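## Task

Slide or carry the orange bin, and no other bin, to the side of the bench closest to the arms. Then set the hook down lying flat on the bench next to that bin, with its handle sticking out past that same edge. Every other object must finish resting on the surface it started on. Nothing may count as placed if it only stays there because a robot is holding it; open the gripper and pull the arms away at the end.

## Robot and tools

Robots. There are three identical i2rt Big YAM arms called arm1, arm2 and arm3. Each has six revolute joints, a two-finger gripper and a wrist camera (arm1_cam_wrist, arm2_cam_wrist, arm3_cam_wrist). Two fixed room cameras, room_a and room_b, watch the scene. With joints 1 and 6 at 0 and the hand level and pointing forward, the wrist camera rides on top of the hand looking toward the fingertips. Reach is roughly 1.0 m from the joint1 axis. Arms act independently; one being stalled does not pause the others.

Frames. One shared scene frame is used, origin on the floor, +z up. The hand point lies midway between the fingertips; its z axis runs along the fingers and the fingers open along its y axis. Foot poses are not printed. Camera calibration (K, distortion, T_world_to_cam, pos_world) is supplied per camera and may be off by a couple of degrees and millimetres; wrist camera poses come from reported joint angles.

execute_actions. Argument actions is a list holding either zero or one action. An action is an object keyed by robot name (arm1, arm2, arm3); each value has a joints object. Joint values are absolute targets, not offsets, in radians, except gripper_m in metres. Ranges: joint1_rad -2.879 to 2.879 (rotation about the foot, positive counter-clockwise seen from above, 0 = the direction the foot faces); joint2_rad 0 to 3.141 (shoulder, 0 = upper arm pointing back roughly level, increasing lifts it then tips it forward); joint3_rad 0 to 3.019 (elbow, 0 = folded, increasing opens); joint4_rad -1.692 to 1.57 (hand pitch, positive tips fingers up); joint5_rad -1.57 to 1.57 (hand yaw, positive toward the arm's right); joint6_rad -2.094 to 2.094 (hand roll, positive clockwise viewed from behind); gripper_m 0 to 0.093 (fingertip gap; each finger pad pushes up to about 50-62 N). Done tolerances are ±0.045, ±0.14, ±0.09, ±0.055, ±0.03, ±0.035 rad and ±0.003 m. You may name any subset of joints; any joint or arm left out may still be driving to an earlier target. All motions in one action start together but finish separately, and each joint has its own speed, so the hand can sweep a wide curve. An action is capped at 15 s. Optional cameras lists which images to return (names above or "all"; null/omitted gives all, [] gives none). Any unknown key, camera name or out-of-range number rejects the entire call and nothing moves. An empty list just reports state and images.

wait takes seconds (0 to 10), commands nothing, and returns state and images. zoom_image takes camera and region [x0, y0, x1, y1] in pixels of that camera's most recent full image, top-left origin, at most 504 by 504. read_manual returns URDF licence text only. finished_scene takes scene, the current scene's number, ends it irreversibly and reports success plus the next task. Replying without any tool call ends all remaining work.

Result lines. joint_positions gives current angles. joint_status tells how each commanded motion of the last accepted action ended: reached, off_target (stopped short, maybe still pushing), contact_stop or time_out (target dropped, joint holds where it stopped, though a timed-out joint may keep a nearby target and push on), not_followed (a self/inter-arm collision check blocked that arm's joint targets; its gripper command still runs, and the blocked targets may be retried on later actions). A "joint command not followed" line, often with a cause line, marks such a block. on_its_own lists what joints do without being commanded now; "held at" is the held target, not the position. After a heat stop, unreached keys read limit_stop_at_motor_heat; resend them. A reported stop cancels later motion, wait and finish calls in the same reply. The pictures line names cameras in image order.

Cautions. The arms do not yield on contact; they keep pressing, possibly hard, so avoid ramming objects, the bench or each other. Arm-to-arm squeezing ends the run; the collision check can be late and ignores fingers, gripper housings and wrist cameras. To relieve a stuck push, command the joint its reported position. Tiny target changes may not move a joint. Held loads heat motors (even while you think); at 85 °C a MOTOR HOT warning appears and at 100 °C the arm goes limp and drops (OVER-TEMPERATURE FAULT). Some heat carries into the next scene. Joints bearing a load may sag. Never knock items off the bench or out of the work area; avoid drops, slips and slams. Loose objects may occasionally get nudged by something else. The world keeps running while you compose replies, holding the last command. Before finishing, release everything and move the arms clear.

Each tool is called after "Call:" as name(argument=value, ...), one argument or row to a line, values as JSON.

## Session

Call:
execute_actions(
  actions=[],
)

Scene clock: 0.00 s.
arm1.joint_positions: joint1_rad=+0.810 joint2_rad=+0.501 joint3_rad=+1.517 joint4_rad=-1.337 joint5_rad=-0.158 joint6_rad=-0.273 gripper_m=+0.095
arm1.joint_status: not commanded
arm1.hand: x=-1.0377 y=+0.0840 z=+1.4176 quat_wxyz=(-0.206, +0.801, -0.117, -0.550) (m; scene frame)
arm2.joint_positions: joint1_rad=-0.567 joint2_rad=+0.523 joint3_rad=+1.609 joint4_rad=-1.221 joint5_rad=+0.137 joint6_rad=+0.507 gripper_m=+0.095
arm2.joint_status: not commanded
arm2.hand: x=+0.0977 y=+0.1099 z=+1.4063 quat_wxyz=(-0.509, +0.146, -0.737, -0.420) (m; scene frame)
arm3.joint_positions: joint1_rad=+0.524 joint2_rad=+0.525 joint3_rad=+1.355 joint4_rad=-1.365 joint5_rad=+0.166 joint6_rad=-0.390 gripper_m=+0.094
arm3.joint_status: not commanded
arm3.hand: x=+0.8363 y=+0.1797 z=+1.2904 quat_wxyz=(-0.390, +0.798, -0.338, -0.311) (m; scene frame)
pictures: arm1_cam_wrist, arm2_cam_wrist, arm3_cam_wrist, room_a, room_b
Images, in order (width x height): arm1_cam_wrist 504x504, arm2_cam_wrist 504x504, arm3_cam_wrist 504x504, room_a 504x504, room_b 504x504.

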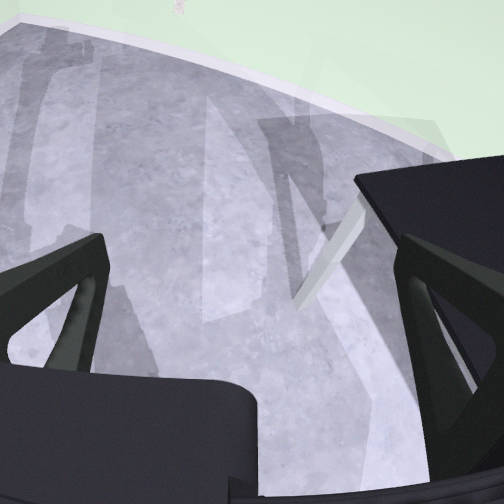

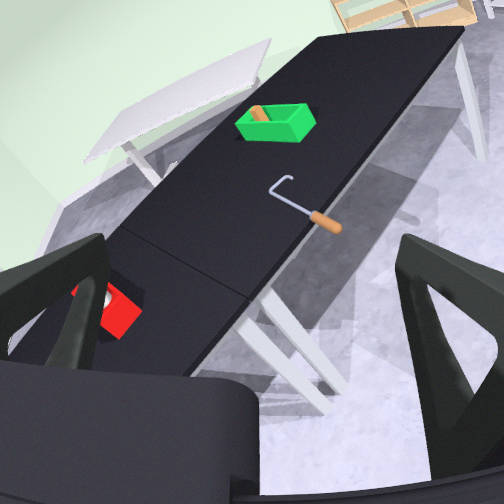

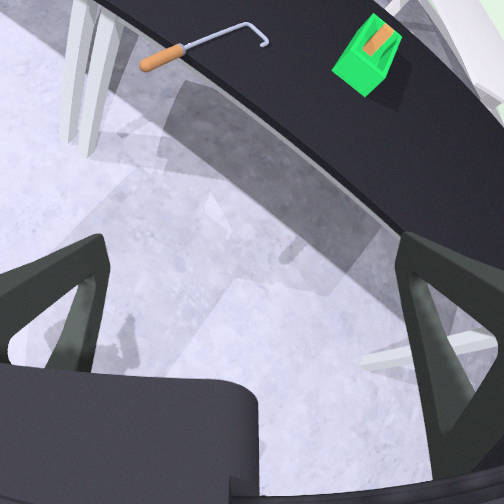

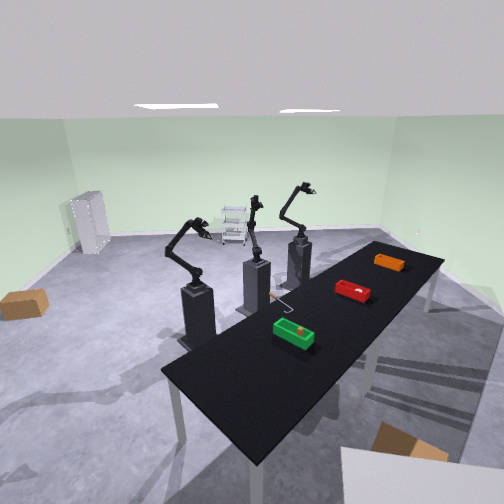

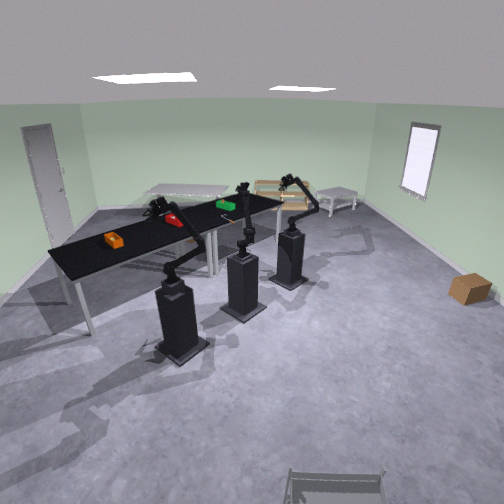

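Call:
zoom_image(
  camera="room_a",
  region=[240, 230, 460, 360],
)

Call:
zoom_image(
  camera="room_b",
  region=[40, 180, 300, 290],
)

Call:
zoom_image(
  camera="arm3_cam_wrist",
  region=[120, 0, 420, 120],
)

Call:
zoom_image(
  camera="arm2_cam_wrist",
  region=[220, 90, 380, 250],
)

Region (240, 230, 460, 360) of room_a's 504x504 image, scaled by 2.291, with more detail than that image has; it fills the top 298 rows of this view, and the rest is white.

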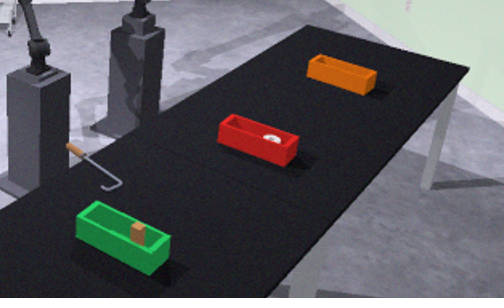

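Region (40, 180, 300, 290) of room_b's 504x504 image, scaled by 1.938, with more detail than that image has; it fills the top 213 rows of this view, and the rest is white.

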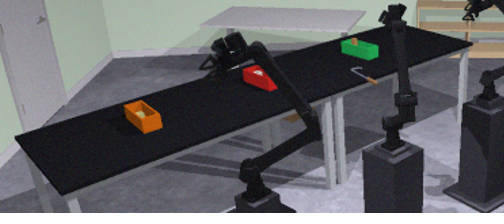

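Region (120, 0, 420, 120) of arm3_cam_wrist's 504x504 image, scaled by 1.680, with more detail than that image has; it fills the top 202 rows of this view, and the rest is white.

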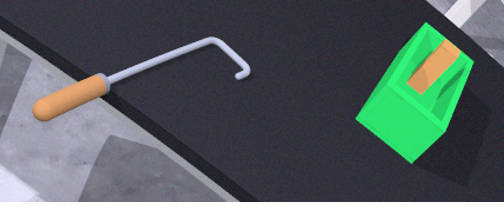

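Region (220, 90, 380, 250) of arm2_cam_wrist's 504x504 image, scaled by 3.150, with more detail than that image has.

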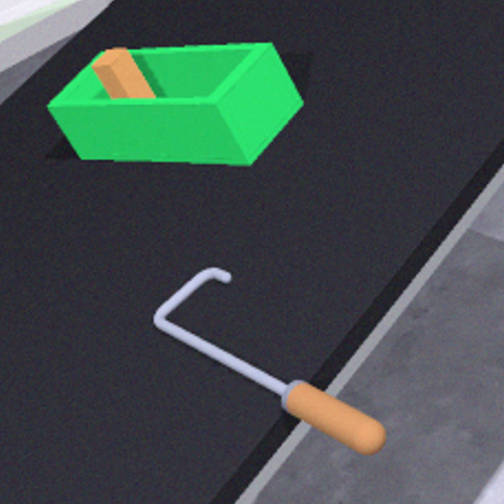

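Call:
zoom_image(
  camera="room_b",
  region=[90, 220, 140, 260],
)

Call:
zoom_image(
  camera="room_a",
  region=[360, 235, 450, 285],
)

Region (90, 220, 140, 260) of room_b's 504x504 image, scaled by 10.080, with more detail than that image has; it fills the top 403 rows of this view, and the rest is white.

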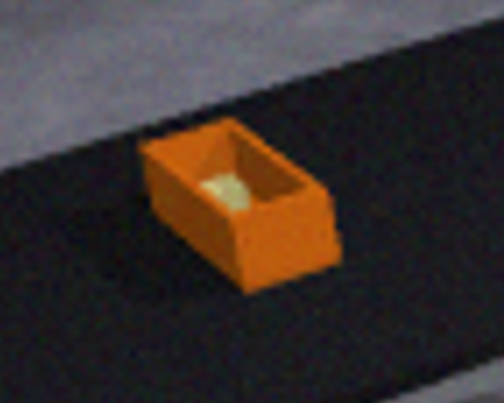

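Region (360, 235, 450, 285) of room_a's 504x504 image, scaled by 5.600, with more detail than that image has.

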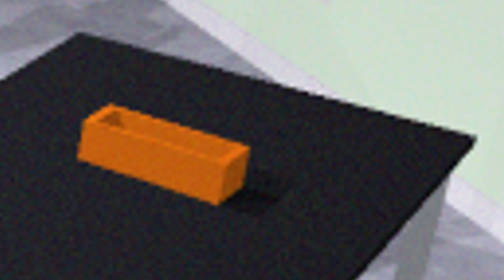

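Call:
execute_actions(
  actions=[
    {"arm1":{"joints":{"joint1_rad":-0.05,"joint2_rad":1.2,"joint3_rad":1.5,"joint4_rad":-0.5,"joint5_rad":0,"joint6_rad":0}},"arm2":{"joints":{"joint1_rad":-0.798,"joint2_rad":2.413,"joint3_rad":1.554,"joint4_rad":0.859,"joint5_rad":-0.579,"joint6_rad":0}}},
  ],
  cameras=["arm1_cam_wrist","arm2_cam_wrist","arm3_cam_wrist"],
)

Scene clock: 70.87 s.
arm1.joint_positions: joint1_rad=-0.058 joint2_rad=+1.211 joint3_rad=+1.479 joint4_rad=-0.519 joint5_rad=+0.001 joint6_rad=-0.008 gripper_m=+0.095
arm1.joint_status: all done
arm1.hand: x=-0.9164 y=+0.5663 z=+1.3437 quat_wxyz=(-0.426, +0.569, -0.550, -0.438) (m; scene frame)
arm2.joint_positions: joint1_rad=-0.790 joint2_rad=+2.409 joint3_rad=+1.550 joint4_rad=+0.834 joint5_rad=-0.574 joint6_rad=+0.010 gripper_m=+0.095
arm2.joint_status: all done
arm2.hand: x=+0.5011 y=+0.6516 z=+0.7641 quat_wxyz=(-0.537, +0.445, -0.556, -0.453) (m; scene frame)
arm3.joint_positions: joint1_rad=+0.524 joint2_rad=+0.525 joint3_rad=+1.355 joint4_rad=-1.365 joint5_rad=+0.166 joint6_rad=-0.390 gripper_m=+0.094
arm3.joint_status: not commanded
arm3.hand: x=+0.8363 y=+0.1797 z=+1.2904 quat_wxyz=(-0.390, +0.798, -0.338, -0.311) (m; scene frame)
pictures: arm1_cam_wrist, arm2_cam_wrist, arm3_cam_wrist
camera_calibration (this result's frames):
arm1_cam_wrist: T_world_to_cam=[[0.998901, 0.0438974, 0.016406, 0.869656], [0.0441878, -0.765685, -0.641697, 1.34334], [-0.015607, 0.641716, -0.766783, 0.78015], [0, 0, 0, 1]] pos_world=[-0.915884, 0.489767, 1.44596]
arm2_cam_wrist: T_world_to_cam=[[0.97865, -0.203262, -0.0304836, -0.336123], [-0.143983, -0.572147, -0.807414, 1.06864], [0.146676, 0.794564, -0.589197, -0.0168902], [0, 0, 0, 1]] pos_world=[0.48529, 0.556518, 0.842637]
Images, in order (width x height): arm1_cam_wrist 504x504, arm2_cam_wrist 504x504, arm3_cam_wrist 504x504.

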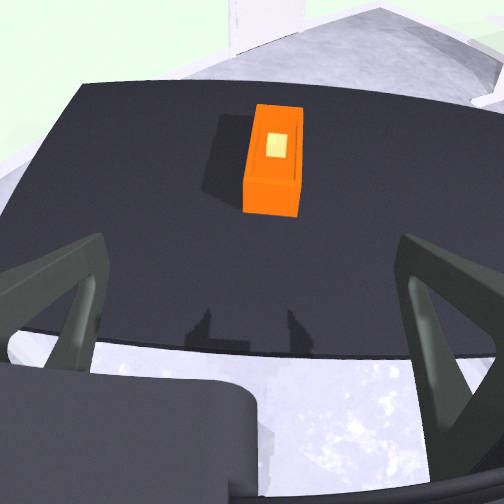

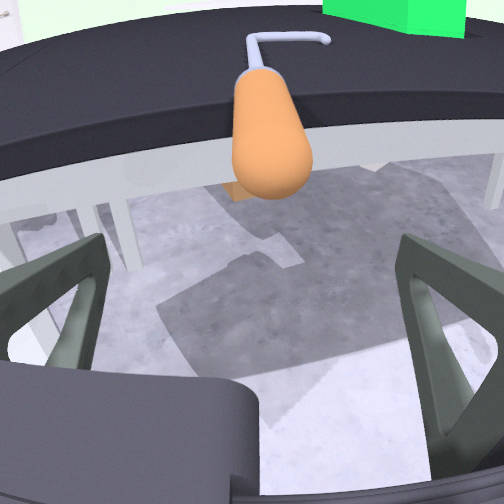

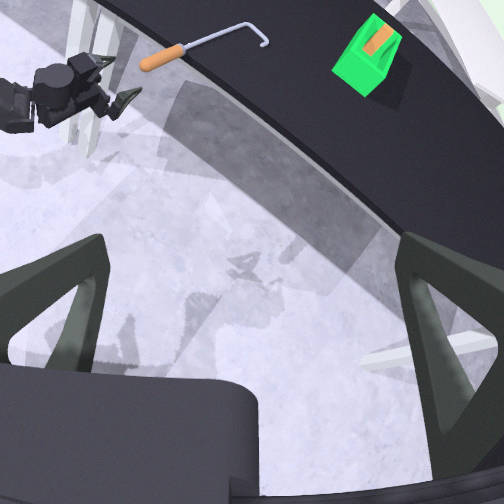

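Call:
execute_actions(
  actions=[
    {"arm2":{"joints":{"joint1_rad":-0.728,"joint2_rad":2.551,"joint3_rad":1.93,"joint4_rad":0.63,"joint5_rad":-0.51,"joint6_rad":0}}},
  ],
  cameras=["arm1_cam_wrist","arm2_cam_wrist","arm3_cam_wrist"],
)

Call:
zoom_image(
  camera="arm1_cam_wrist",
  region=[200, 90, 350, 240],
)

Scene clock: 81.33 s.
arm1.joint_positions: joint1_rad=-0.058 joint2_rad=+1.211 joint3_rad=+1.479 joint4_rad=-0.519 joint5_rad=+0.001 joint6_rad=-0.008 gripper_m=+0.095
arm1.joint_status: not commanded
arm1.hand: x=-0.9164 y=+0.5663 z=+1.3437 quat_wxyz=(-0.426, +0.569, -0.550, -0.438) (m; scene frame)
arm2.joint_positions: joint1_rad=-0.721 joint2_rad=+2.543 joint3_rad=+1.894 joint4_rad=+0.647 joint5_rad=-0.514 joint6_rad=+0.010 gripper_m=+0.095
arm2.joint_status: all done
arm2.hand: x=+0.5160 y=+0.7435 z=+0.7827 quat_wxyz=(-0.543, +0.446, -0.546, -0.456) (m; scene frame)
arm3.joint_positions: joint1_rad=+0.524 joint2_rad=+0.525 joint3_rad=+1.355 joint4_rad=-1.365 joint5_rad=+0.166 joint6_rad=-0.390 gripper_m=+0.094
arm3.joint_status: not commanded
arm3.hand: x=+0.8363 y=+0.1797 z=+1.2904 quat_wxyz=(-0.390, +0.798, -0.338, -0.311) (m; scene frame)
pictures: arm1_cam_wrist, arm2_cam_wrist, arm3_cam_wrist
camera_calibration (this result's frames):
arm1_cam_wrist: T_world_to_cam=[[0.998901, 0.0438974, 0.016406, 0.869656], [0.0441878, -0.765685, -0.641697, 1.34334], [-0.015607, 0.641716, -0.766783, 0.78015], [0, 0, 0, 1]] pos_world=[-0.915884, 0.489767, 1.44596]
arm2_cam_wrist: T_world_to_cam=[[0.980835, -0.19404, -0.017668, -0.349459], [-0.125547, -0.560057, -0.818886, 1.12885], [0.149001, 0.80541, -0.573685, -0.102588], [0, 0, 0, 1]] pos_world=[0.499771, 0.647036, 0.85937]
Images, in order (width x height): arm1_cam_wrist 504x504, arm2_cam_wrist 504x504, arm3_cam_wrist 504x504.

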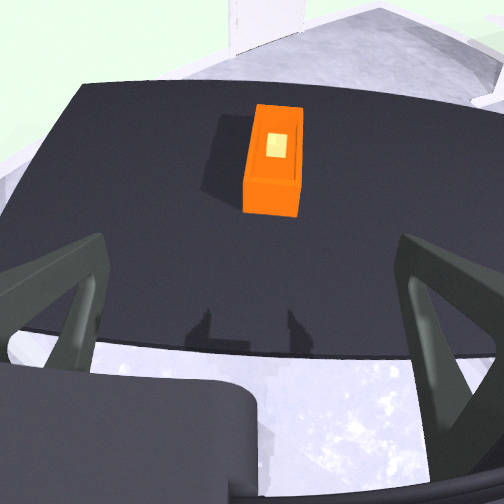

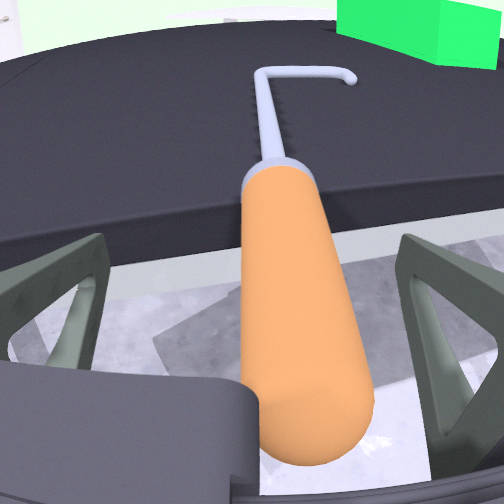

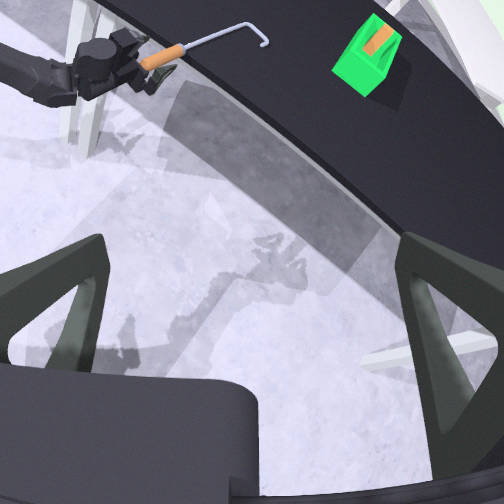

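Region (200, 90, 350, 240) of arm1_cam_wrist's 504x504 image, scaled by 3.360, with more detail than that image has.

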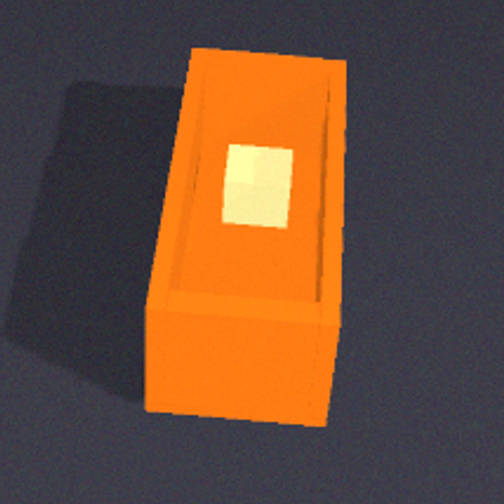

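Call:
execute_actions(
  actions=[
    {"arm2":{"joints":{"joint1_rad":-0.75,"gripper_m":0.02}}},
  ],
  cameras=["arm2_cam_wrist"],
)

Scene clock: 86.77 s.
arm1.joint_positions: joint1_rad=-0.058 joint2_rad=+1.211 joint3_rad=+1.479 joint4_rad=-0.519 joint5_rad=+0.001 joint6_rad=-0.008 gripper_m=+0.095
arm1.joint_status: not commanded
arm1.hand: x=-0.9164 y=+0.5663 z=+1.3437 quat_wxyz=(-0.426, +0.569, -0.550, -0.438) (m; scene frame)
arm2.joint_positions: joint1_rad=-0.739 joint2_rad=+2.543 joint3_rad=+1.894 joint4_rad=+0.647 joint5_rad=-0.517 joint6_rad=+0.008 gripper_m=+0.030
arm2.joint_status: gripper_m off_target (ended at +0.030, target +0.020); the others done
arm2.hand: x=+0.5293 y=+0.7338 z=+0.7826 quat_wxyz=(-0.547, +0.443, -0.549, -0.451) (m; scene frame)
arm3.joint_positions: joint1_rad=+0.524 joint2_rad=+0.525 joint3_rad=+1.355 joint4_rad=-1.365 joint5_rad=+0.166 joint6_rad=-0.390 gripper_m=+0.094
arm3.joint_status: not commanded
arm3.hand: x=+0.8363 y=+0.1797 z=+1.2904 quat_wxyz=(-0.390, +0.798, -0.338, -0.311) (m; scene frame)
pictures: arm2_cam_wrist
camera_calibration (this result's frames):
arm2_cam_wrist: T_world_to_cam=[[0.977707, -0.209371, -0.015871, -0.352867], [-0.132863, -0.558359, -0.818891, 1.12764], [0.162591, 0.802745, -0.573729, -0.102024], [0, 0, 0, 1]] pos_world=[0.511411, 0.637649, 0.859283]
Images, in order (width x height): arm2_cam_wrist 504x504.

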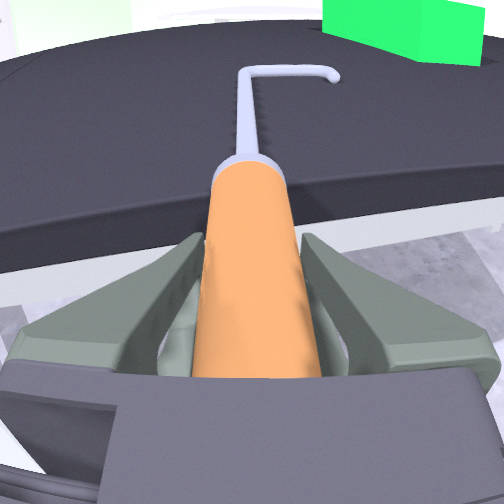

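Call:
execute_actions(
  actions=[
    {"arm2":{"joints":{"joint2_rad":2.2,"joint3_rad":1.8,"joint4_rad":0.45}}},
  ],
  cameras=[],
)

Call:
execute_actions(
  actions=[
    {"arm2":{"joints":{"joint1_rad":0.605,"joint3_rad":1.768,"joint5_rad":0.618}}},
  ],
  cameras=["arm2_cam_wrist","arm1_cam_wrist"],
)

Scene clock: 116.13 s.
arm1.joint_positions: joint1_rad=-0.058 joint2_rad=+1.211 joint3_rad=+1.479 joint4_rad=-0.519 joint5_rad=+0.001 joint6_rad=-0.008 gripper_m=+0.095
arm1.joint_status: not commanded
arm1.hand: x=-0.9164 y=+0.5663 z=+1.3437 quat_wxyz=(-0.426, +0.569, -0.550, -0.438) (m; scene frame)
arm2.joint_positions: joint1_rad=-0.741 joint2_rad=+2.217 joint3_rad=+1.789 joint4_rad=+0.452 joint5_rad=-0.511 joint6_rad=-0.005 gripper_m=+0.030
arm2.joint_status: all done
arm2.hand: x=+0.5147 y=+0.7122 z=+0.9650 quat_wxyz=(-0.560, +0.442, -0.539, -0.447) (m; scene frame)
arm3.joint_positions: joint1_rad=+0.524 joint2_rad=+0.525 joint3_rad=+1.355 joint4_rad=-1.365 joint5_rad=+0.166 joint6_rad=-0.390 gripper_m=+0.094
arm3.joint_status: not commanded
arm3.hand: x=+0.8363 y=+0.1797 z=+1.2904 quat_wxyz=(-0.390, +0.798, -0.338, -0.311) (m; scene frame)
pictures: none
No camera images: the call's "cameras" was empty. Leave "cameras" out to get every camera's image.

Scene clock: 118.53 s.
arm1.joint_positions: joint1_rad=-0.058 joint2_rad=+1.211 joint3_rad=+1.479 joint4_rad=-0.519 joint5_rad=+0.001 joint6_rad=-0.008 gripper_m=+0.095
arm1.joint_status: not commanded
arm1.hand: x=-0.9164 y=+0.5663 z=+1.3437 quat_wxyz=(-0.426, +0.569, -0.550, -0.438) (m; scene frame)
arm2.joint_positions: joint1_rad=+0.593 joint2_rad=+2.220 joint3_rad=+1.765 joint4_rad=+0.447 joint5_rad=+0.617 joint6_rad=+0.002 gripper_m=+0.030
arm2.joint_status: all done
arm2.hand: x=-0.4149 y=+0.7623 z=+0.9498 quat_wxyz=(-0.501, +0.499, -0.501, -0.499) (m; scene frame)
arm3.joint_positions: joint1_rad=+0.524 joint2_rad=+0.525 joint3_rad=+1.355 joint4_rad=-1.365 joint5_rad=+0.166 joint6_rad=-0.390 gripper_m=+0.094
arm3.joint_status: not commanded
arm3.hand: x=+0.8363 y=+0.1797 z=+1.2904 quat_wxyz=(-0.390, +0.798, -0.338, -0.311) (m; scene frame)
pictures: arm1_cam_wrist, arm2_cam_wrist
camera_calibration (this result's frames):
arm1_cam_wrist: T_world_to_cam=[[0.998901, 0.0438974, 0.016406, 0.869656], [0.0441878, -0.765685, -0.641697, 1.34334], [-0.015607, 0.641716, -0.766783, 0.78015], [0, 0, 0, 1]] pos_world=[-0.915884, 0.489767, 1.44596]
arm2_cam_wrist: T_world_to_cam=[[0.99991, -0.0130528, -0.00295244, 0.426127], [-0.00994551, -0.577175, -0.81656, 1.21813], [0.00895435, 0.816516, -0.577253, 0.0536829], [0, 0, 0, 1]] pos_world=[-0.414455, 0.664804, 1.02692]
Images, in order (width x height): arm1_cam_wrist 504x504, arm2_cam_wrist 504x504.

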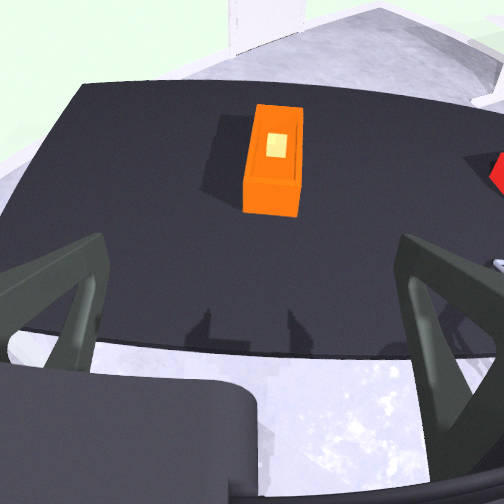

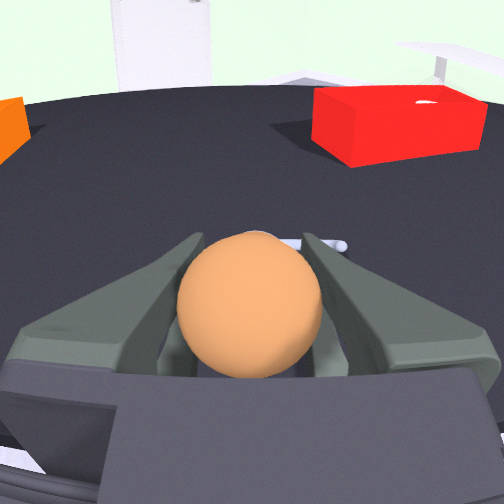

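Call:
execute_actions(
  actions=[
    {"arm2":{"joints":{"joint2_rad":2.485,"joint4_rad":0.73}}},
  ],
  cameras=["arm2_cam_wrist","arm1_cam_wrist"],
)

Scene clock: 131.17 s.
arm1.joint_positions: joint1_rad=-0.058 joint2_rad=+1.211 joint3_rad=+1.479 joint4_rad=-0.519 joint5_rad=+0.001 joint6_rad=-0.008 gripper_m=+0.095
arm1.joint_status: not commanded
arm1.hand: x=-0.9164 y=+0.5663 z=+1.3437 quat_wxyz=(-0.426, +0.569, -0.550, -0.438) (m; scene frame)
arm2.joint_positions: joint1_rad=+0.600 joint2_rad=+2.476 joint3_rad=+1.765 joint4_rad=+0.722 joint5_rad=+0.621 joint6_rad=-0.006 gripper_m=+0.030
arm2.joint_status: all done
arm2.hand: x=-0.4218 y=+0.7629 z=+0.7927 quat_wxyz=(-0.504, +0.495, -0.497, -0.505) (m; scene frame)
arm3.joint_positions: joint1_rad=+0.524 joint2_rad=+0.525 joint3_rad=+1.355 joint4_rad=-1.365 joint5_rad=+0.166 joint6_rad=-0.390 gripper_m=+0.094
arm3.joint_status: not commanded
arm3.hand: x=+0.8363 y=+0.1797 z=+1.2904 quat_wxyz=(-0.390, +0.798, -0.338, -0.311) (m; scene frame)
pictures: arm1_cam_wrist, arm2_cam_wrist
camera_calibration (this result's frames):
arm1_cam_wrist: T_world_to_cam=[[0.998901, 0.0438974, 0.016406, 0.869656], [0.0441878, -0.765685, -0.641697, 1.34334], [-0.015607, 0.641716, -0.766783, 0.78015], [0, 0, 0, 1]] pos_world=[-0.915884, 0.489767, 1.44596]
arm2_cam_wrist: T_world_to_cam=[[0.99993, -0.00955434, -0.00695598, 0.433156], [-0.0111327, -0.563935, -0.825744, 1.08684], [0.00396672, 0.825764, -0.564002, -0.0571176], [0, 0, 0, 1]] pos_world=[-0.4208, 0.664209, 0.868246]
Images, in order (width x height): arm1_cam_wrist 504x504, arm2_cam_wrist 504x504.

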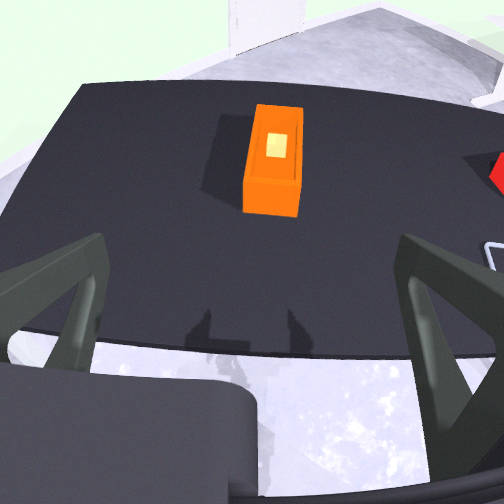

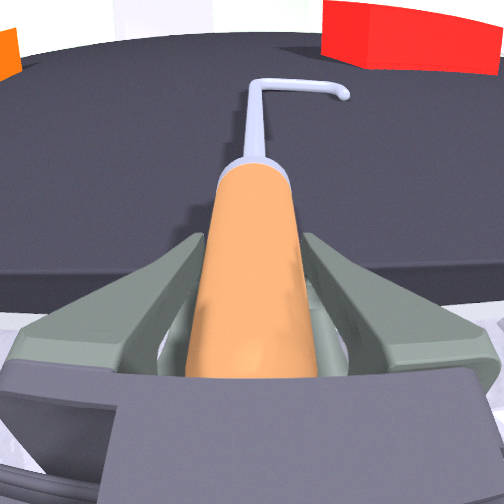

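Call:
execute_actions(
  actions=[
    {"arm2":{"joints":{"joint2_rad":2.503}}},
  ],
  cameras=[],
)

Call:
execute_actions(
  actions=[
    {"arm2":{"joints":{"gripper_m":0.07}}},
  ],
  cameras=["arm2_cam_wrist"],
)

Scene clock: 136.13 s.
arm1.joint_positions: joint1_rad=-0.058 joint2_rad=+1.211 joint3_rad=+1.479 joint4_rad=-0.519 joint5_rad=+0.001 joint6_rad=-0.008 gripper_m=+0.095
arm1.joint_status: not commanded
arm1.hand: x=-0.9164 y=+0.5663 z=+1.3437 quat_wxyz=(-0.426, +0.569, -0.550, -0.438) (m; scene frame)
arm2.joint_positions: joint1_rad=+0.600 joint2_rad=+2.476 joint3_rad=+1.765 joint4_rad=+0.722 joint5_rad=+0.621 joint6_rad=-0.006 gripper_m=+0.030
arm2.joint_status: all done
arm2.hand: x=-0.4218 y=+0.7629 z=+0.7927 quat_wxyz=(-0.504, +0.495, -0.497, -0.505) (m; scene frame)
arm3.joint_positions: joint1_rad=+0.524 joint2_rad=+0.525 joint3_rad=+1.355 joint4_rad=-1.365 joint5_rad=+0.166 joint6_rad=-0.390 gripper_m=+0.094
arm3.joint_status: not commanded
arm3.hand: x=+0.8363 y=+0.1797 z=+1.2904 quat_wxyz=(-0.390, +0.798, -0.338, -0.311) (m; scene frame)
pictures: none
No camera images: the call's "cameras" was empty. Leave "cameras" out to get every camera's image.

Scene clock: 136.73 s.
arm1.joint_positions: joint1_rad=-0.058 joint2_rad=+1.211 joint3_rad=+1.479 joint4_rad=-0.519 joint5_rad=+0.001 joint6_rad=-0.008 gripper_m=+0.095
arm1.joint_status: not commanded
arm1.hand: x=-0.9164 y=+0.5663 z=+1.3437 quat_wxyz=(-0.426, +0.569, -0.550, -0.438) (m; scene frame)
arm2.joint_positions: joint1_rad=+0.600 joint2_rad=+2.476 joint3_rad=+1.765 joint4_rad=+0.722 joint5_rad=+0.621 joint6_rad=-0.006 gripper_m=+0.070
arm2.joint_status: all done
arm2.hand: x=-0.4218 y=+0.7629 z=+0.7927 quat_wxyz=(-0.504, +0.495, -0.497, -0.505) (m; scene frame)
arm3.joint_positions: joint1_rad=+0.524 joint2_rad=+0.525 joint3_rad=+1.355 joint4_rad=-1.365 joint5_rad=+0.166 joint6_rad=-0.390 gripper_m=+0.094
arm3.joint_status: not commanded
arm3.hand: x=+0.8363 y=+0.1797 z=+1.2904 quat_wxyz=(-0.390, +0.798, -0.338, -0.311) (m; scene frame)
pictures: arm2_cam_wrist
camera_calibration (this result's frames):
arm2_cam_wrist: T_world_to_cam=[[0.99993, -0.00955434, -0.00695598, 0.433156], [-0.0111327, -0.563935, -0.825744, 1.08684], [0.00396672, 0.825764, -0.564002, -0.0571176], [0, 0, 0, 1]] pos_world=[-0.4208, 0.664209, 0.868246]
Images, in order (width x height): arm2_cam_wrist 504x504.

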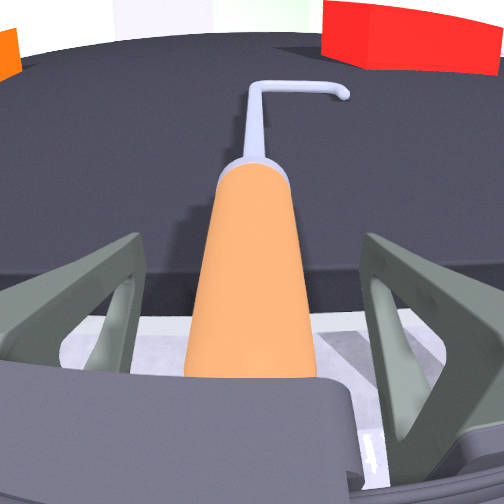

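Call:
execute_actions(
  actions=[
    {"arm2":{"joints":{"joint2_rad":1.5}},"arm1":{"joints":{"joint3_rad":1.5835,"joint4_rad":0.94,"joint5_rad":-0.796,"joint6_rad":-1.571}}},
  ],
  cameras=[],
)

Call:
execute_actions(
  actions=[
    {"arm2":{"joints":{"joint1_rad":-0.4,"joint2_rad":0.7,"joint4_rad":-0.8,"joint5_rad":0}},"arm1":{"joints":{"joint2_rad":1.9}}},
  ],
  cameras=[],
)

Call:
execute_actions(
  actions=[
    {"arm1":{"joints":{"joint1_rad":-0.895,"joint2_rad":2.52,"joint3_rad":1.5835,"joint4_rad":0.94}}},
  ],
  cameras=["arm1_cam_wrist","arm2_cam_wrist","room_b"],
)

Scene clock: 152.07 s.
arm1.joint_positions: joint1_rad=-0.057 joint2_rad=+1.211 joint3_rad=+1.528 joint4_rad=+0.928 joint5_rad=-0.795 joint6_rad=-1.563 gripper_m=+0.095
arm1.joint_status: all done
arm1.hand: x=-1.0331 y=+0.3827 z=+1.6083 quat_wxyz=(-0.909, +0.147, +0.382, -0.081) (m; scene frame)
arm2.joint_positions: joint1_rad=+0.600 joint2_rad=+1.507 joint3_rad=+1.766 joint4_rad=+0.731 joint5_rad=+0.619 joint6_rad=-0.006 gripper_m=+0.070
arm2.joint_status: all done
arm2.hand: x=-0.2389 y=+0.5030 z=+1.5159 quat_wxyz=(-0.497, +0.107, -0.382, -0.772) (m; scene frame)
arm3.joint_positions: joint1_rad=+0.524 joint2_rad=+0.525 joint3_rad=+1.355 joint4_rad=-1.365 joint5_rad=+0.166 joint6_rad=-0.390 gripper_m=+0.094
arm3.joint_status: not commanded
arm3.hand: x=+0.8363 y=+0.1797 z=+1.2904 quat_wxyz=(-0.390, +0.798, -0.338, -0.311) (m; scene frame)
pictures: none
No camera images: the call's "cameras" was empty. Leave "cameras" out to get every camera's image.

Scene clock: 154.20 s.
arm1.joint_positions: joint1_rad=-0.057 joint2_rad=+1.929 joint3_rad=+1.561 joint4_rad=+0.935 joint5_rad=-0.796 joint6_rad=-1.566 gripper_m=+0.095
arm1.joint_status: all done
arm1.hand: x=-1.0457 y=+0.7418 z=+1.2226 quat_wxyz=(-0.804, +0.441, +0.343, -0.202) (m; scene frame)
arm2.joint_positions: joint1_rad=-0.393 joint2_rad=+0.712 joint3_rad=+1.763 joint4_rad=-0.784 joint5_rad=+0.005 joint6_rad=-0.005 gripper_m=+0.070
arm2.joint_status: all done
arm2.hand: x=+0.0773 y=+0.1871 z=+1.5487 quat_wxyz=(-0.659, +0.339, -0.501, -0.447) (m; scene frame)
arm3.joint_positions: joint1_rad=+0.524 joint2_rad=+0.525 joint3_rad=+1.355 joint4_rad=-1.365 joint5_rad=+0.166 joint6_rad=-0.390 gripper_m=+0.094
arm3.joint_status: not commanded
arm3.hand: x=+0.8363 y=+0.1797 z=+1.2904 quat_wxyz=(-0.390, +0.798, -0.338, -0.311) (m; scene frame)
pictures: none
No camera images: the call's "cameras" was empty. Leave "cameras" out to get every camera's image.

Scene clock: 156.20 s.
arm1.joint_positions: joint1_rad=-0.889 joint2_rad=+2.555 joint3_rad=+1.567 joint4_rad=+0.933 joint5_rad=-0.795 joint6_rad=-1.566 gripper_m=+0.095
arm1.joint_status: all done
arm1.hand: x=-0.4274 y=+0.6347 z=+0.7468 quat_wxyz=(-0.691, +0.722, -0.019, -0.014) (m; scene frame)
arm2.joint_positions: joint1_rad=-0.393 joint2_rad=+0.712 joint3_rad=+1.763 joint4_rad=-0.784 joint5_rad=+0.005 joint6_rad=-0.005 gripper_m=+0.070
arm2.joint_status: not commanded
arm2.hand: x=+0.0773 y=+0.1871 z=+1.5487 quat_wxyz=(-0.659, +0.339, -0.501, -0.447) (m; scene frame)
arm3.joint_positions: joint1_rad=+0.524 joint2_rad=+0.525 joint3_rad=+1.355 joint4_rad=-1.365 joint5_rad=+0.166 joint6_rad=-0.390 gripper_m=+0.094
arm3.joint_status: not commanded
arm3.hand: x=+0.8363 y=+0.1797 z=+1.2904 quat_wxyz=(-0.390, +0.798, -0.338, -0.311) (m; scene frame)
pictures: arm1_cam_wrist, arm2_cam_wrist, room_b
camera_calibration (this result's frames):
arm1_cam_wrist: T_world_to_cam=[[0.0320193, 0.0525599, 0.998104, -0.763879], [0.811813, -0.583899, 0.00470498, 0.721059], [0.583039, 0.810123, -0.0613648, -0.0916398], [0, 0, 0, 1]] pos_world=[-0.507476, 0.535414, 0.753415]
arm2_cam_wrist: T_world_to_cam=[[0.926101, -0.377219, -0.00654672, 0.00771496], [-0.132873, -0.309875, -0.941447, 1.53304], [0.353103, 0.872745, -0.337098, 0.455556], [0, 0, 0, 1]] pos_world=[0.0356971, 0.0803769, 1.59689]
Images, in order (width x height): arm1_cam_wrist 504x504, arm2_cam_wrist 504x504, room_b 504x504.

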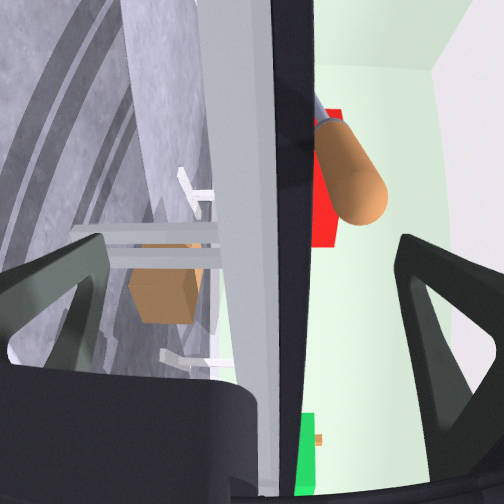

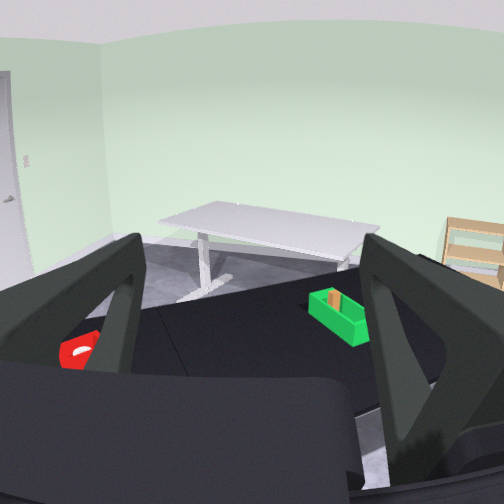

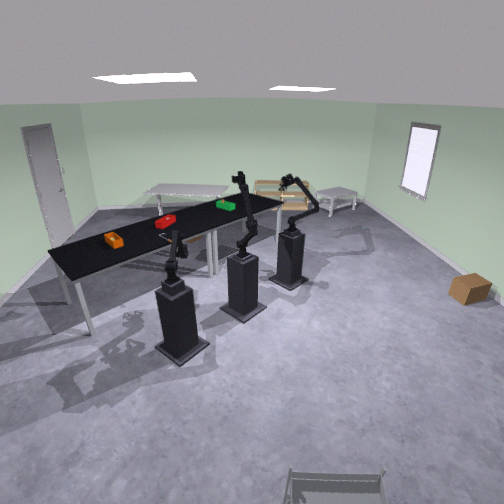

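Call:
execute_actions(
  actions=[
    {"arm1":{"joints":{"joint1_rad":-0.9,"joint2_rad":2.49,"joint3_rad":1.66,"joint4_rad":0.89,"joint5_rad":-0.8}}},
  ],
  cameras=["arm1_cam_wrist"],
)

Scene clock: 176.10 s.
arm1.joint_positions: joint1_rad=-0.892 joint2_rad=+2.523 joint3_rad=+1.620 joint4_rad=+0.897 joint5_rad=-0.799 joint6_rad=-1.566 gripper_m=+0.095
arm1.joint_status: all done
arm1.hand: x=-0.4107 y=+0.6485 z=+0.7862 quat_wxyz=(-0.704, +0.710, -0.006, -0.002) (m; scene frame)
arm2.joint_positions: joint1_rad=-0.393 joint2_rad=+0.712 joint3_rad=+1.763 joint4_rad=-0.784 joint5_rad=+0.005 joint6_rad=-0.005 gripper_m=+0.070
arm2.joint_status: not commanded
arm2.hand: x=+0.0773 y=+0.1871 z=+1.5487 quat_wxyz=(-0.659, +0.339, -0.501, -0.447) (m; scene frame)
arm3.joint_positions: joint1_rad=+0.524 joint2_rad=+0.525 joint3_rad=+1.355 joint4_rad=-1.365 joint5_rad=+0.166 joint6_rad=-0.390 gripper_m=+0.094
arm3.joint_status: not commanded
arm3.hand: x=+0.8363 y=+0.1797 z=+1.2904 quat_wxyz=(-0.390, +0.798, -0.338, -0.311) (m; scene frame)
pictures: arm1_cam_wrist
camera_calibration (this result's frames):
arm1_cam_wrist: T_world_to_cam=[[-0.00302822, 0.0186028, 0.999822, -0.79818], [0.811984, -0.583528, 0.0133165, 0.708463], [0.583672, 0.81188, -0.0133381, -0.148819], [0, 0, 0, 1]] pos_world=[-0.490816, 0.549079, 0.786619]
Images, in order (width x height): arm1_cam_wrist 504x504.

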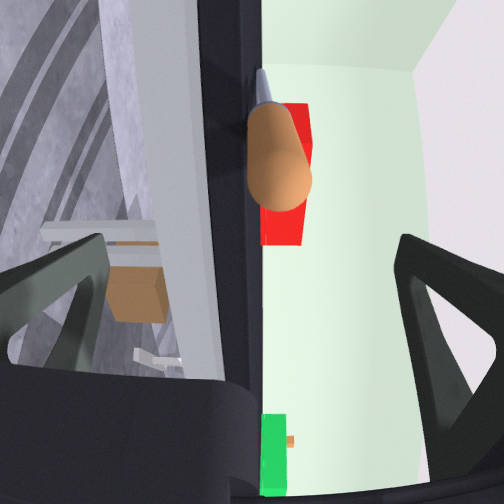

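Call:
execute_actions(
  actions=[
    {"arm1":{"joints":{"joint1_rad":-0.785,"joint2_rad":2.66,"joint3_rad":2.06,"joint4_rad":0.667,"joint5_rad":-0.697}}},
  ],
  cameras=["arm1_cam_wrist"],
)

Scene clock: 181.80 s.
arm1.joint_positions: joint1_rad=-0.785 joint2_rad=+2.672 joint3_rad=+2.019 joint4_rad=+0.672 joint5_rad=-0.698 joint6_rad=-1.566 gripper_m=+0.095
arm1.joint_status: all done
arm1.hand: x=-0.4087 y=+0.7652 z=+0.8051 quat_wxyz=(-0.710, +0.704, +0.002, +0.001) (m; scene frame)
arm2.joint_positions: joint1_rad=-0.393 joint2_rad=+0.712 joint3_rad=+1.763 joint4_rad=-0.784 joint5_rad=+0.005 joint6_rad=-0.005 gripper_m=+0.070
arm2.joint_status: not commanded
arm2.hand: x=+0.0773 y=+0.1871 z=+1.5487 quat_wxyz=(-0.659, +0.339, -0.501, -0.447) (m; scene frame)
arm3.joint_positions: joint1_rad=+0.524 joint2_rad=+0.525 joint3_rad=+1.355 joint4_rad=-1.365 joint5_rad=+0.166 joint6_rad=-0.390 gripper_m=+0.094
arm3.joint_status: not commanded
arm3.hand: x=+0.8363 y=+0.1797 z=+1.2904 quat_wxyz=(-0.390, +0.798, -0.338, -0.311) (m; scene frame)
pictures: arm1_cam_wrist
camera_calibration (this result's frames):
arm1_cam_wrist: T_world_to_cam=[[-0.0197145, -0.000334277, 0.999806, -0.81153], [0.81552, -0.578511, 0.0158873, 0.770217], [0.578393, 0.815675, 0.0116777, -0.26969], [0, 0, 0, 1]] pos_world=[-0.48814, 0.665287, 0.802285]
Images, in order (width x height): arm1_cam_wrist 504x504.

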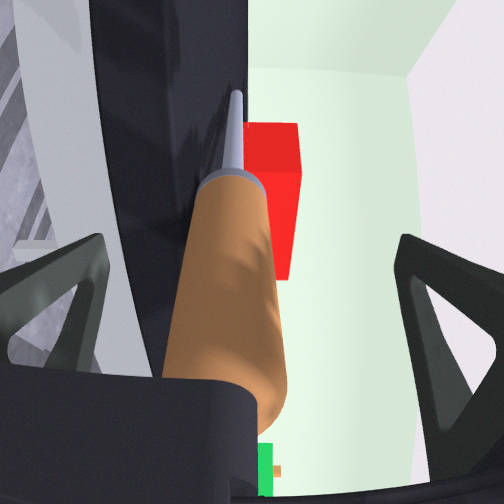

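Call:
execute_actions(
  actions=[
    {"arm1":{"joints":{"gripper_m":0.0}}},
  ],
  cameras=["arm1_cam_wrist"],
)

Scene clock: 185.77 s.
arm1.joint_positions: joint1_rad=-0.785 joint2_rad=+2.673 joint3_rad=+2.019 joint4_rad=+0.666 joint5_rad=-0.698 joint6_rad=-1.569 gripper_m=+0.029
arm1.joint_status: gripper_m off_target (ended at +0.029, target +0.000)
arm1.hand: x=-0.4087 y=+0.7651 z=+0.8032 quat_wxyz=(-0.709, +0.706, +0.001, +0.001) (m; scene frame)
arm2.joint_positions: joint1_rad=-0.393 joint2_rad=+0.712 joint3_rad=+1.763 joint4_rad=-0.784 joint5_rad=+0.005 joint6_rad=-0.005 gripper_m=+0.070
arm2.joint_status: not commanded
arm2.hand: x=+0.0773 y=+0.1871 z=+1.5487 quat_wxyz=(-0.659, +0.339, -0.501, -0.447) (m; scene frame)
arm3.joint_positions: joint1_rad=+0.524 joint2_rad=+0.525 joint3_rad=+1.355 joint4_rad=-1.365 joint5_rad=+0.166 joint6_rad=-0.390 gripper_m=+0.094
arm3.joint_status: not commanded
arm3.hand: x=+0.8363 y=+0.1797 z=+1.2904 quat_wxyz=(-0.390, +0.798, -0.338, -0.311) (m; scene frame)
pictures: arm1_cam_wrist
camera_calibration (this result's frames):
arm1_cam_wrist: T_world_to_cam=[[-0.0185983, 0.00463844, 0.999816, -0.813042], [0.815303, -0.57876, 0.0178511, 0.768722], [0.578736, 0.815485, 0.00698221, -0.265565], [0, 0, 0, 1]] pos_world=[-0.48817, 0.665241, 0.801025]
Images, in order (width x height): arm1_cam_wrist 504x504.

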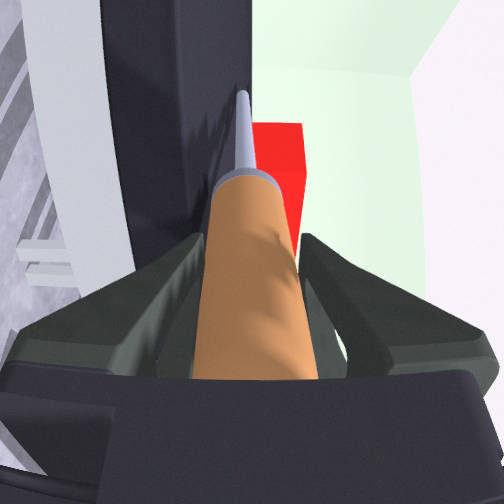

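Call:
execute_actions(
  actions=[
    {"arm1":{"joints":{"joint2_rad":2.36,"joint3_rad":1.905,"joint4_rad":0.53}}},
  ],
  cameras=["arm1_cam_wrist"],
)

Scene clock: 197.97 s.
arm1.joint_positions: joint1_rad=-0.785 joint2_rad=+2.424 joint3_rad=+1.884 joint4_rad=+0.509 joint5_rad=-0.696 joint6_rad=-1.568 gripper_m=+0.029
arm1.joint_status: all done
arm1.hand: x=-0.4176 y=+0.7549 z=+0.9174 quat_wxyz=(-0.697, +0.717, -0.009, -0.009) (m; scene frame)
arm2.joint_positions: joint1_rad=-0.393 joint2_rad=+0.712 joint3_rad=+1.763 joint4_rad=-0.784 joint5_rad=+0.005 joint6_rad=-0.005 gripper_m=+0.070
arm2.joint_status: not commanded
arm2.hand: x=+0.0773 y=+0.1871 z=+1.5487 quat_wxyz=(-0.659, +0.339, -0.501, -0.447) (m; scene frame)
arm3.joint_positions: joint1_rad=+0.524 joint2_rad=+0.525 joint3_rad=+1.355 joint4_rad=-1.365 joint5_rad=+0.166 joint6_rad=-0.390 gripper_m=+0.094
arm3.joint_status: not commanded
arm3.hand: x=+0.8363 y=+0.1797 z=+1.2904 quat_wxyz=(-0.390, +0.798, -0.338, -0.311) (m; scene frame)
pictures: arm1_cam_wrist
camera_calibration (this result's frames):
arm1_cam_wrist: T_world_to_cam=[[0.0109563, 0.0385711, 0.999196, -0.94006], [0.815072, -0.579204, 0.0134211, 0.7723], [0.579256, 0.81427, -0.0377842, -0.210681], [0, 0, 0, 1]] pos_world=[-0.497142, 0.65513, 0.920978]
Images, in order (width x height): arm1_cam_wrist 504x504.

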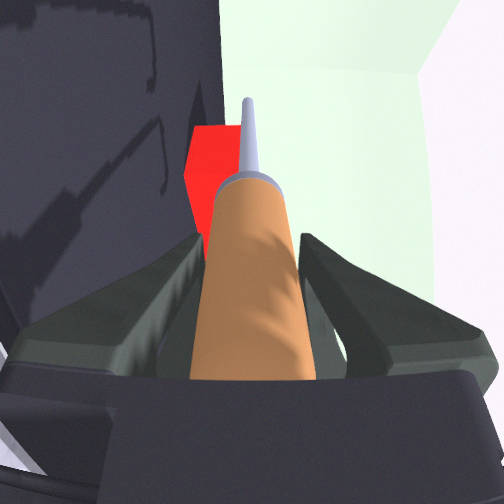

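Call:
execute_actions(
  actions=[
    {"arm1":{"joints":{"joint1_rad":-0.062,"joint2_rad":2.31,"joint4_rad":0.54,"joint5_rad":0}},"arm2":{"joints":{"joint1_rad":0.75,"joint4_rad":-1.1}}},
  ],
  cameras=["arm1_cam_wrist","arm2_cam_wrist","room_b"],
)

Scene clock: 203.43 s.
arm1.joint_positions: joint1_rad=-0.056 joint2_rad=+2.402 joint3_rad=+1.883 joint4_rad=+0.509 joint5_rad=+0.000 joint6_rad=-1.547 gripper_m=+0.029
arm1.joint_status: all done
arm1.hand: x=-0.9307 y=+0.9304 z=+0.9361 quat_wxyz=(-0.701, +0.712, +0.001, -0.021) (m; scene frame)
arm2.joint_positions: joint1_rad=+0.742 joint2_rad=+0.712 joint3_rad=+1.763 joint4_rad=-1.081 joint5_rad=+0.002 joint6_rad=-0.005 gripper_m=+0.070
arm2.joint_status: all done
arm2.hand: x=-0.1475 y=+0.1519 z=+1.4767 quat_wxyz=(-0.279, +0.659, -0.279, -0.641) (m; scene frame)
arm3.joint_positions: joint1_rad=+0.524 joint2_rad=+0.525 joint3_rad=+1.355 joint4_rad=-1.365 joint5_rad=+0.166 joint6_rad=-0.390 gripper_m=+0.094
arm3.joint_status: not commanded
arm3.hand: x=+0.8363 y=+0.1797 z=+1.2904 quat_wxyz=(-0.390, +0.798, -0.338, -0.311) (m; scene frame)
pictures: arm1_cam_wrist, arm2_cam_wrist, room_b
camera_calibration (this result's frames):
arm1_cam_wrist: T_world_to_cam=[[0.0118908, 0.0248275, 0.999621, -0.946631], [0.83326, -0.552869, 0.00381967, 1.29331], [0.552754, 0.832898, -0.0272618, -0.107474], [0, 0, 0, 1]] pos_world=[-1.007, 0.828049, 0.938402]
arm2_cam_wrist: T_world_to_cam=[[0.730942, 0.682418, 0.00537332, -0.00520941], [0.410664, -0.43355, -0.802116, 1.31768], [-0.545048, 0.588507, -0.597145, 0.83607], [0, 0, 0, 1]] pos_world=[-0.081616, 0.0827997, 1.55621]
Images, in order (width x height): arm1_cam_wrist 504x504, arm2_cam_wrist 504x504, room_b 504x504.

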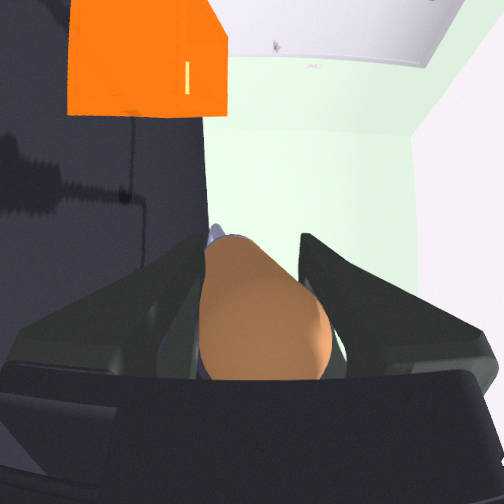

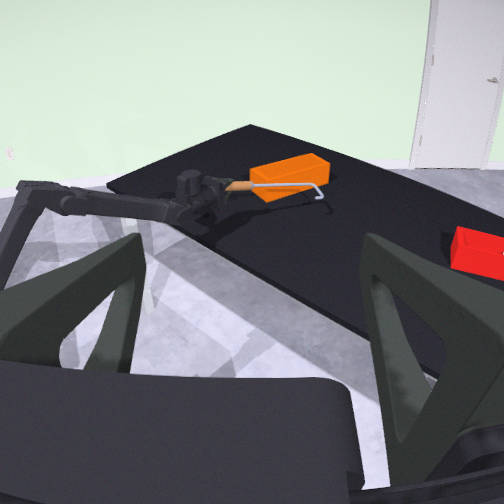

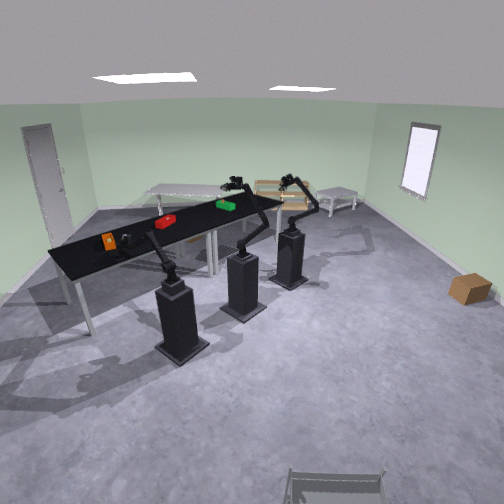

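Call:
zoom_image(
  camera="arm2_cam_wrist",
  region=[160, 130, 360, 230],
)

Call:
zoom_image(
  camera="room_b",
  region=[80, 215, 170, 270],
)

Region (160, 130, 360, 230) of arm2_cam_wrist's 504x504 image, scaled by 2.520, with more detail than that image has.

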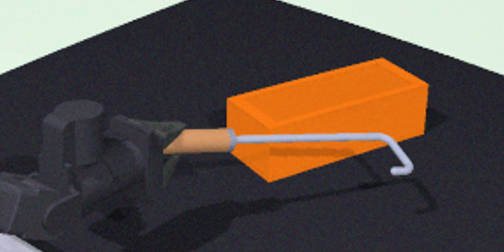

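Region (80, 215, 170, 270) of room_b's 504x504 image, scaled by 5.600, with more detail than that image has.

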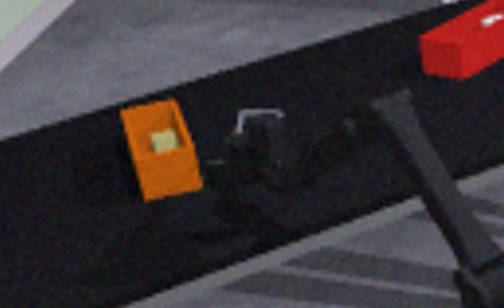

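Call:
execute_actions(
  actions=[
    {"arm1":{"joints":{"joint1_rad":-0.1,"joint2_rad":2.08,"joint3_rad":1.26,"joint4_rad":0.93}}},
  ],
  cameras=["arm1_cam_wrist","arm2_cam_wrist"],
)

Scene clock: 239.13 s.
arm1.joint_positions: joint1_rad=-0.106 joint2_rad=+2.137 joint3_rad=+1.228 joint4_rad=+0.893 joint5_rad=+0.000 joint6_rad=-1.540 gripper_m=+0.029
arm1.joint_status: all done
arm1.hand: x=-0.8869 y=+0.7685 z=+0.9016 quat_wxyz=(-0.699, +0.715, -0.019, -0.005) (m; scene frame)
arm2.joint_positions: joint1_rad=+0.742 joint2_rad=+0.712 joint3_rad=+1.763 joint4_rad=-1.081 joint5_rad=+0.002 joint6_rad=-0.005 gripper_m=+0.070
arm2.joint_status: not commanded
arm2.hand: x=-0.1475 y=+0.1519 z=+1.4767 quat_wxyz=(-0.279, +0.659, -0.279, -0.641) (m; scene frame)
arm3.joint_positions: joint1_rad=+0.524 joint2_rad=+0.525 joint3_rad=+1.355 joint4_rad=-1.365 joint5_rad=+0.166 joint6_rad=-0.390 gripper_m=+0.094
arm3.joint_status: not commanded
arm3.hand: x=+0.8363 y=+0.1797 z=+1.2904 quat_wxyz=(-0.390, +0.798, -0.338, -0.311) (m; scene frame)
pictures: arm1_cam_wrist, arm2_cam_wrist
camera_calibration (this result's frames):
arm1_cam_wrist: T_world_to_cam=[[0.0194748, 0.0307259, 0.999338, -0.906176], [0.804111, -0.594473, 0.00260756, 1.17468], [0.59416, 0.803528, -0.0362843, 0.0696398], [0, 0, 0, 1]] pos_world=[-0.968302, 0.6702, 0.90504]
arm2_cam_wrist: T_world_to_cam=[[0.730942, 0.682418, 0.00537332, -0.00520941], [0.410664, -0.43355, -0.802116, 1.31768], [-0.545048, 0.588507, -0.597145, 0.83607], [0, 0, 0, 1]] pos_world=[-0.081616, 0.0827997, 1.55621]
Images, in order (width x height): arm1_cam_wrist 504x504, arm2_cam_wrist 504x504.

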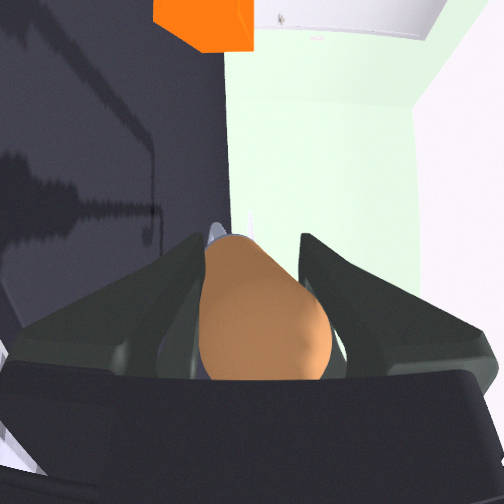

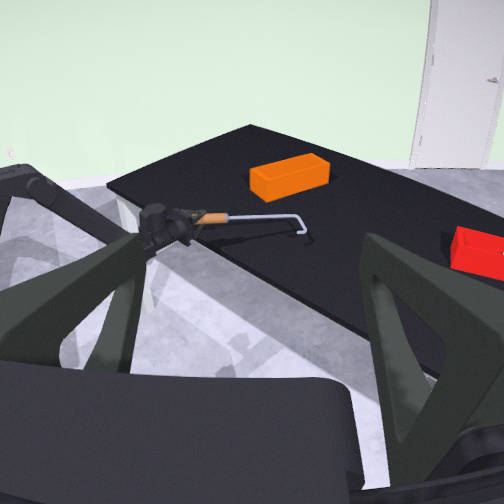

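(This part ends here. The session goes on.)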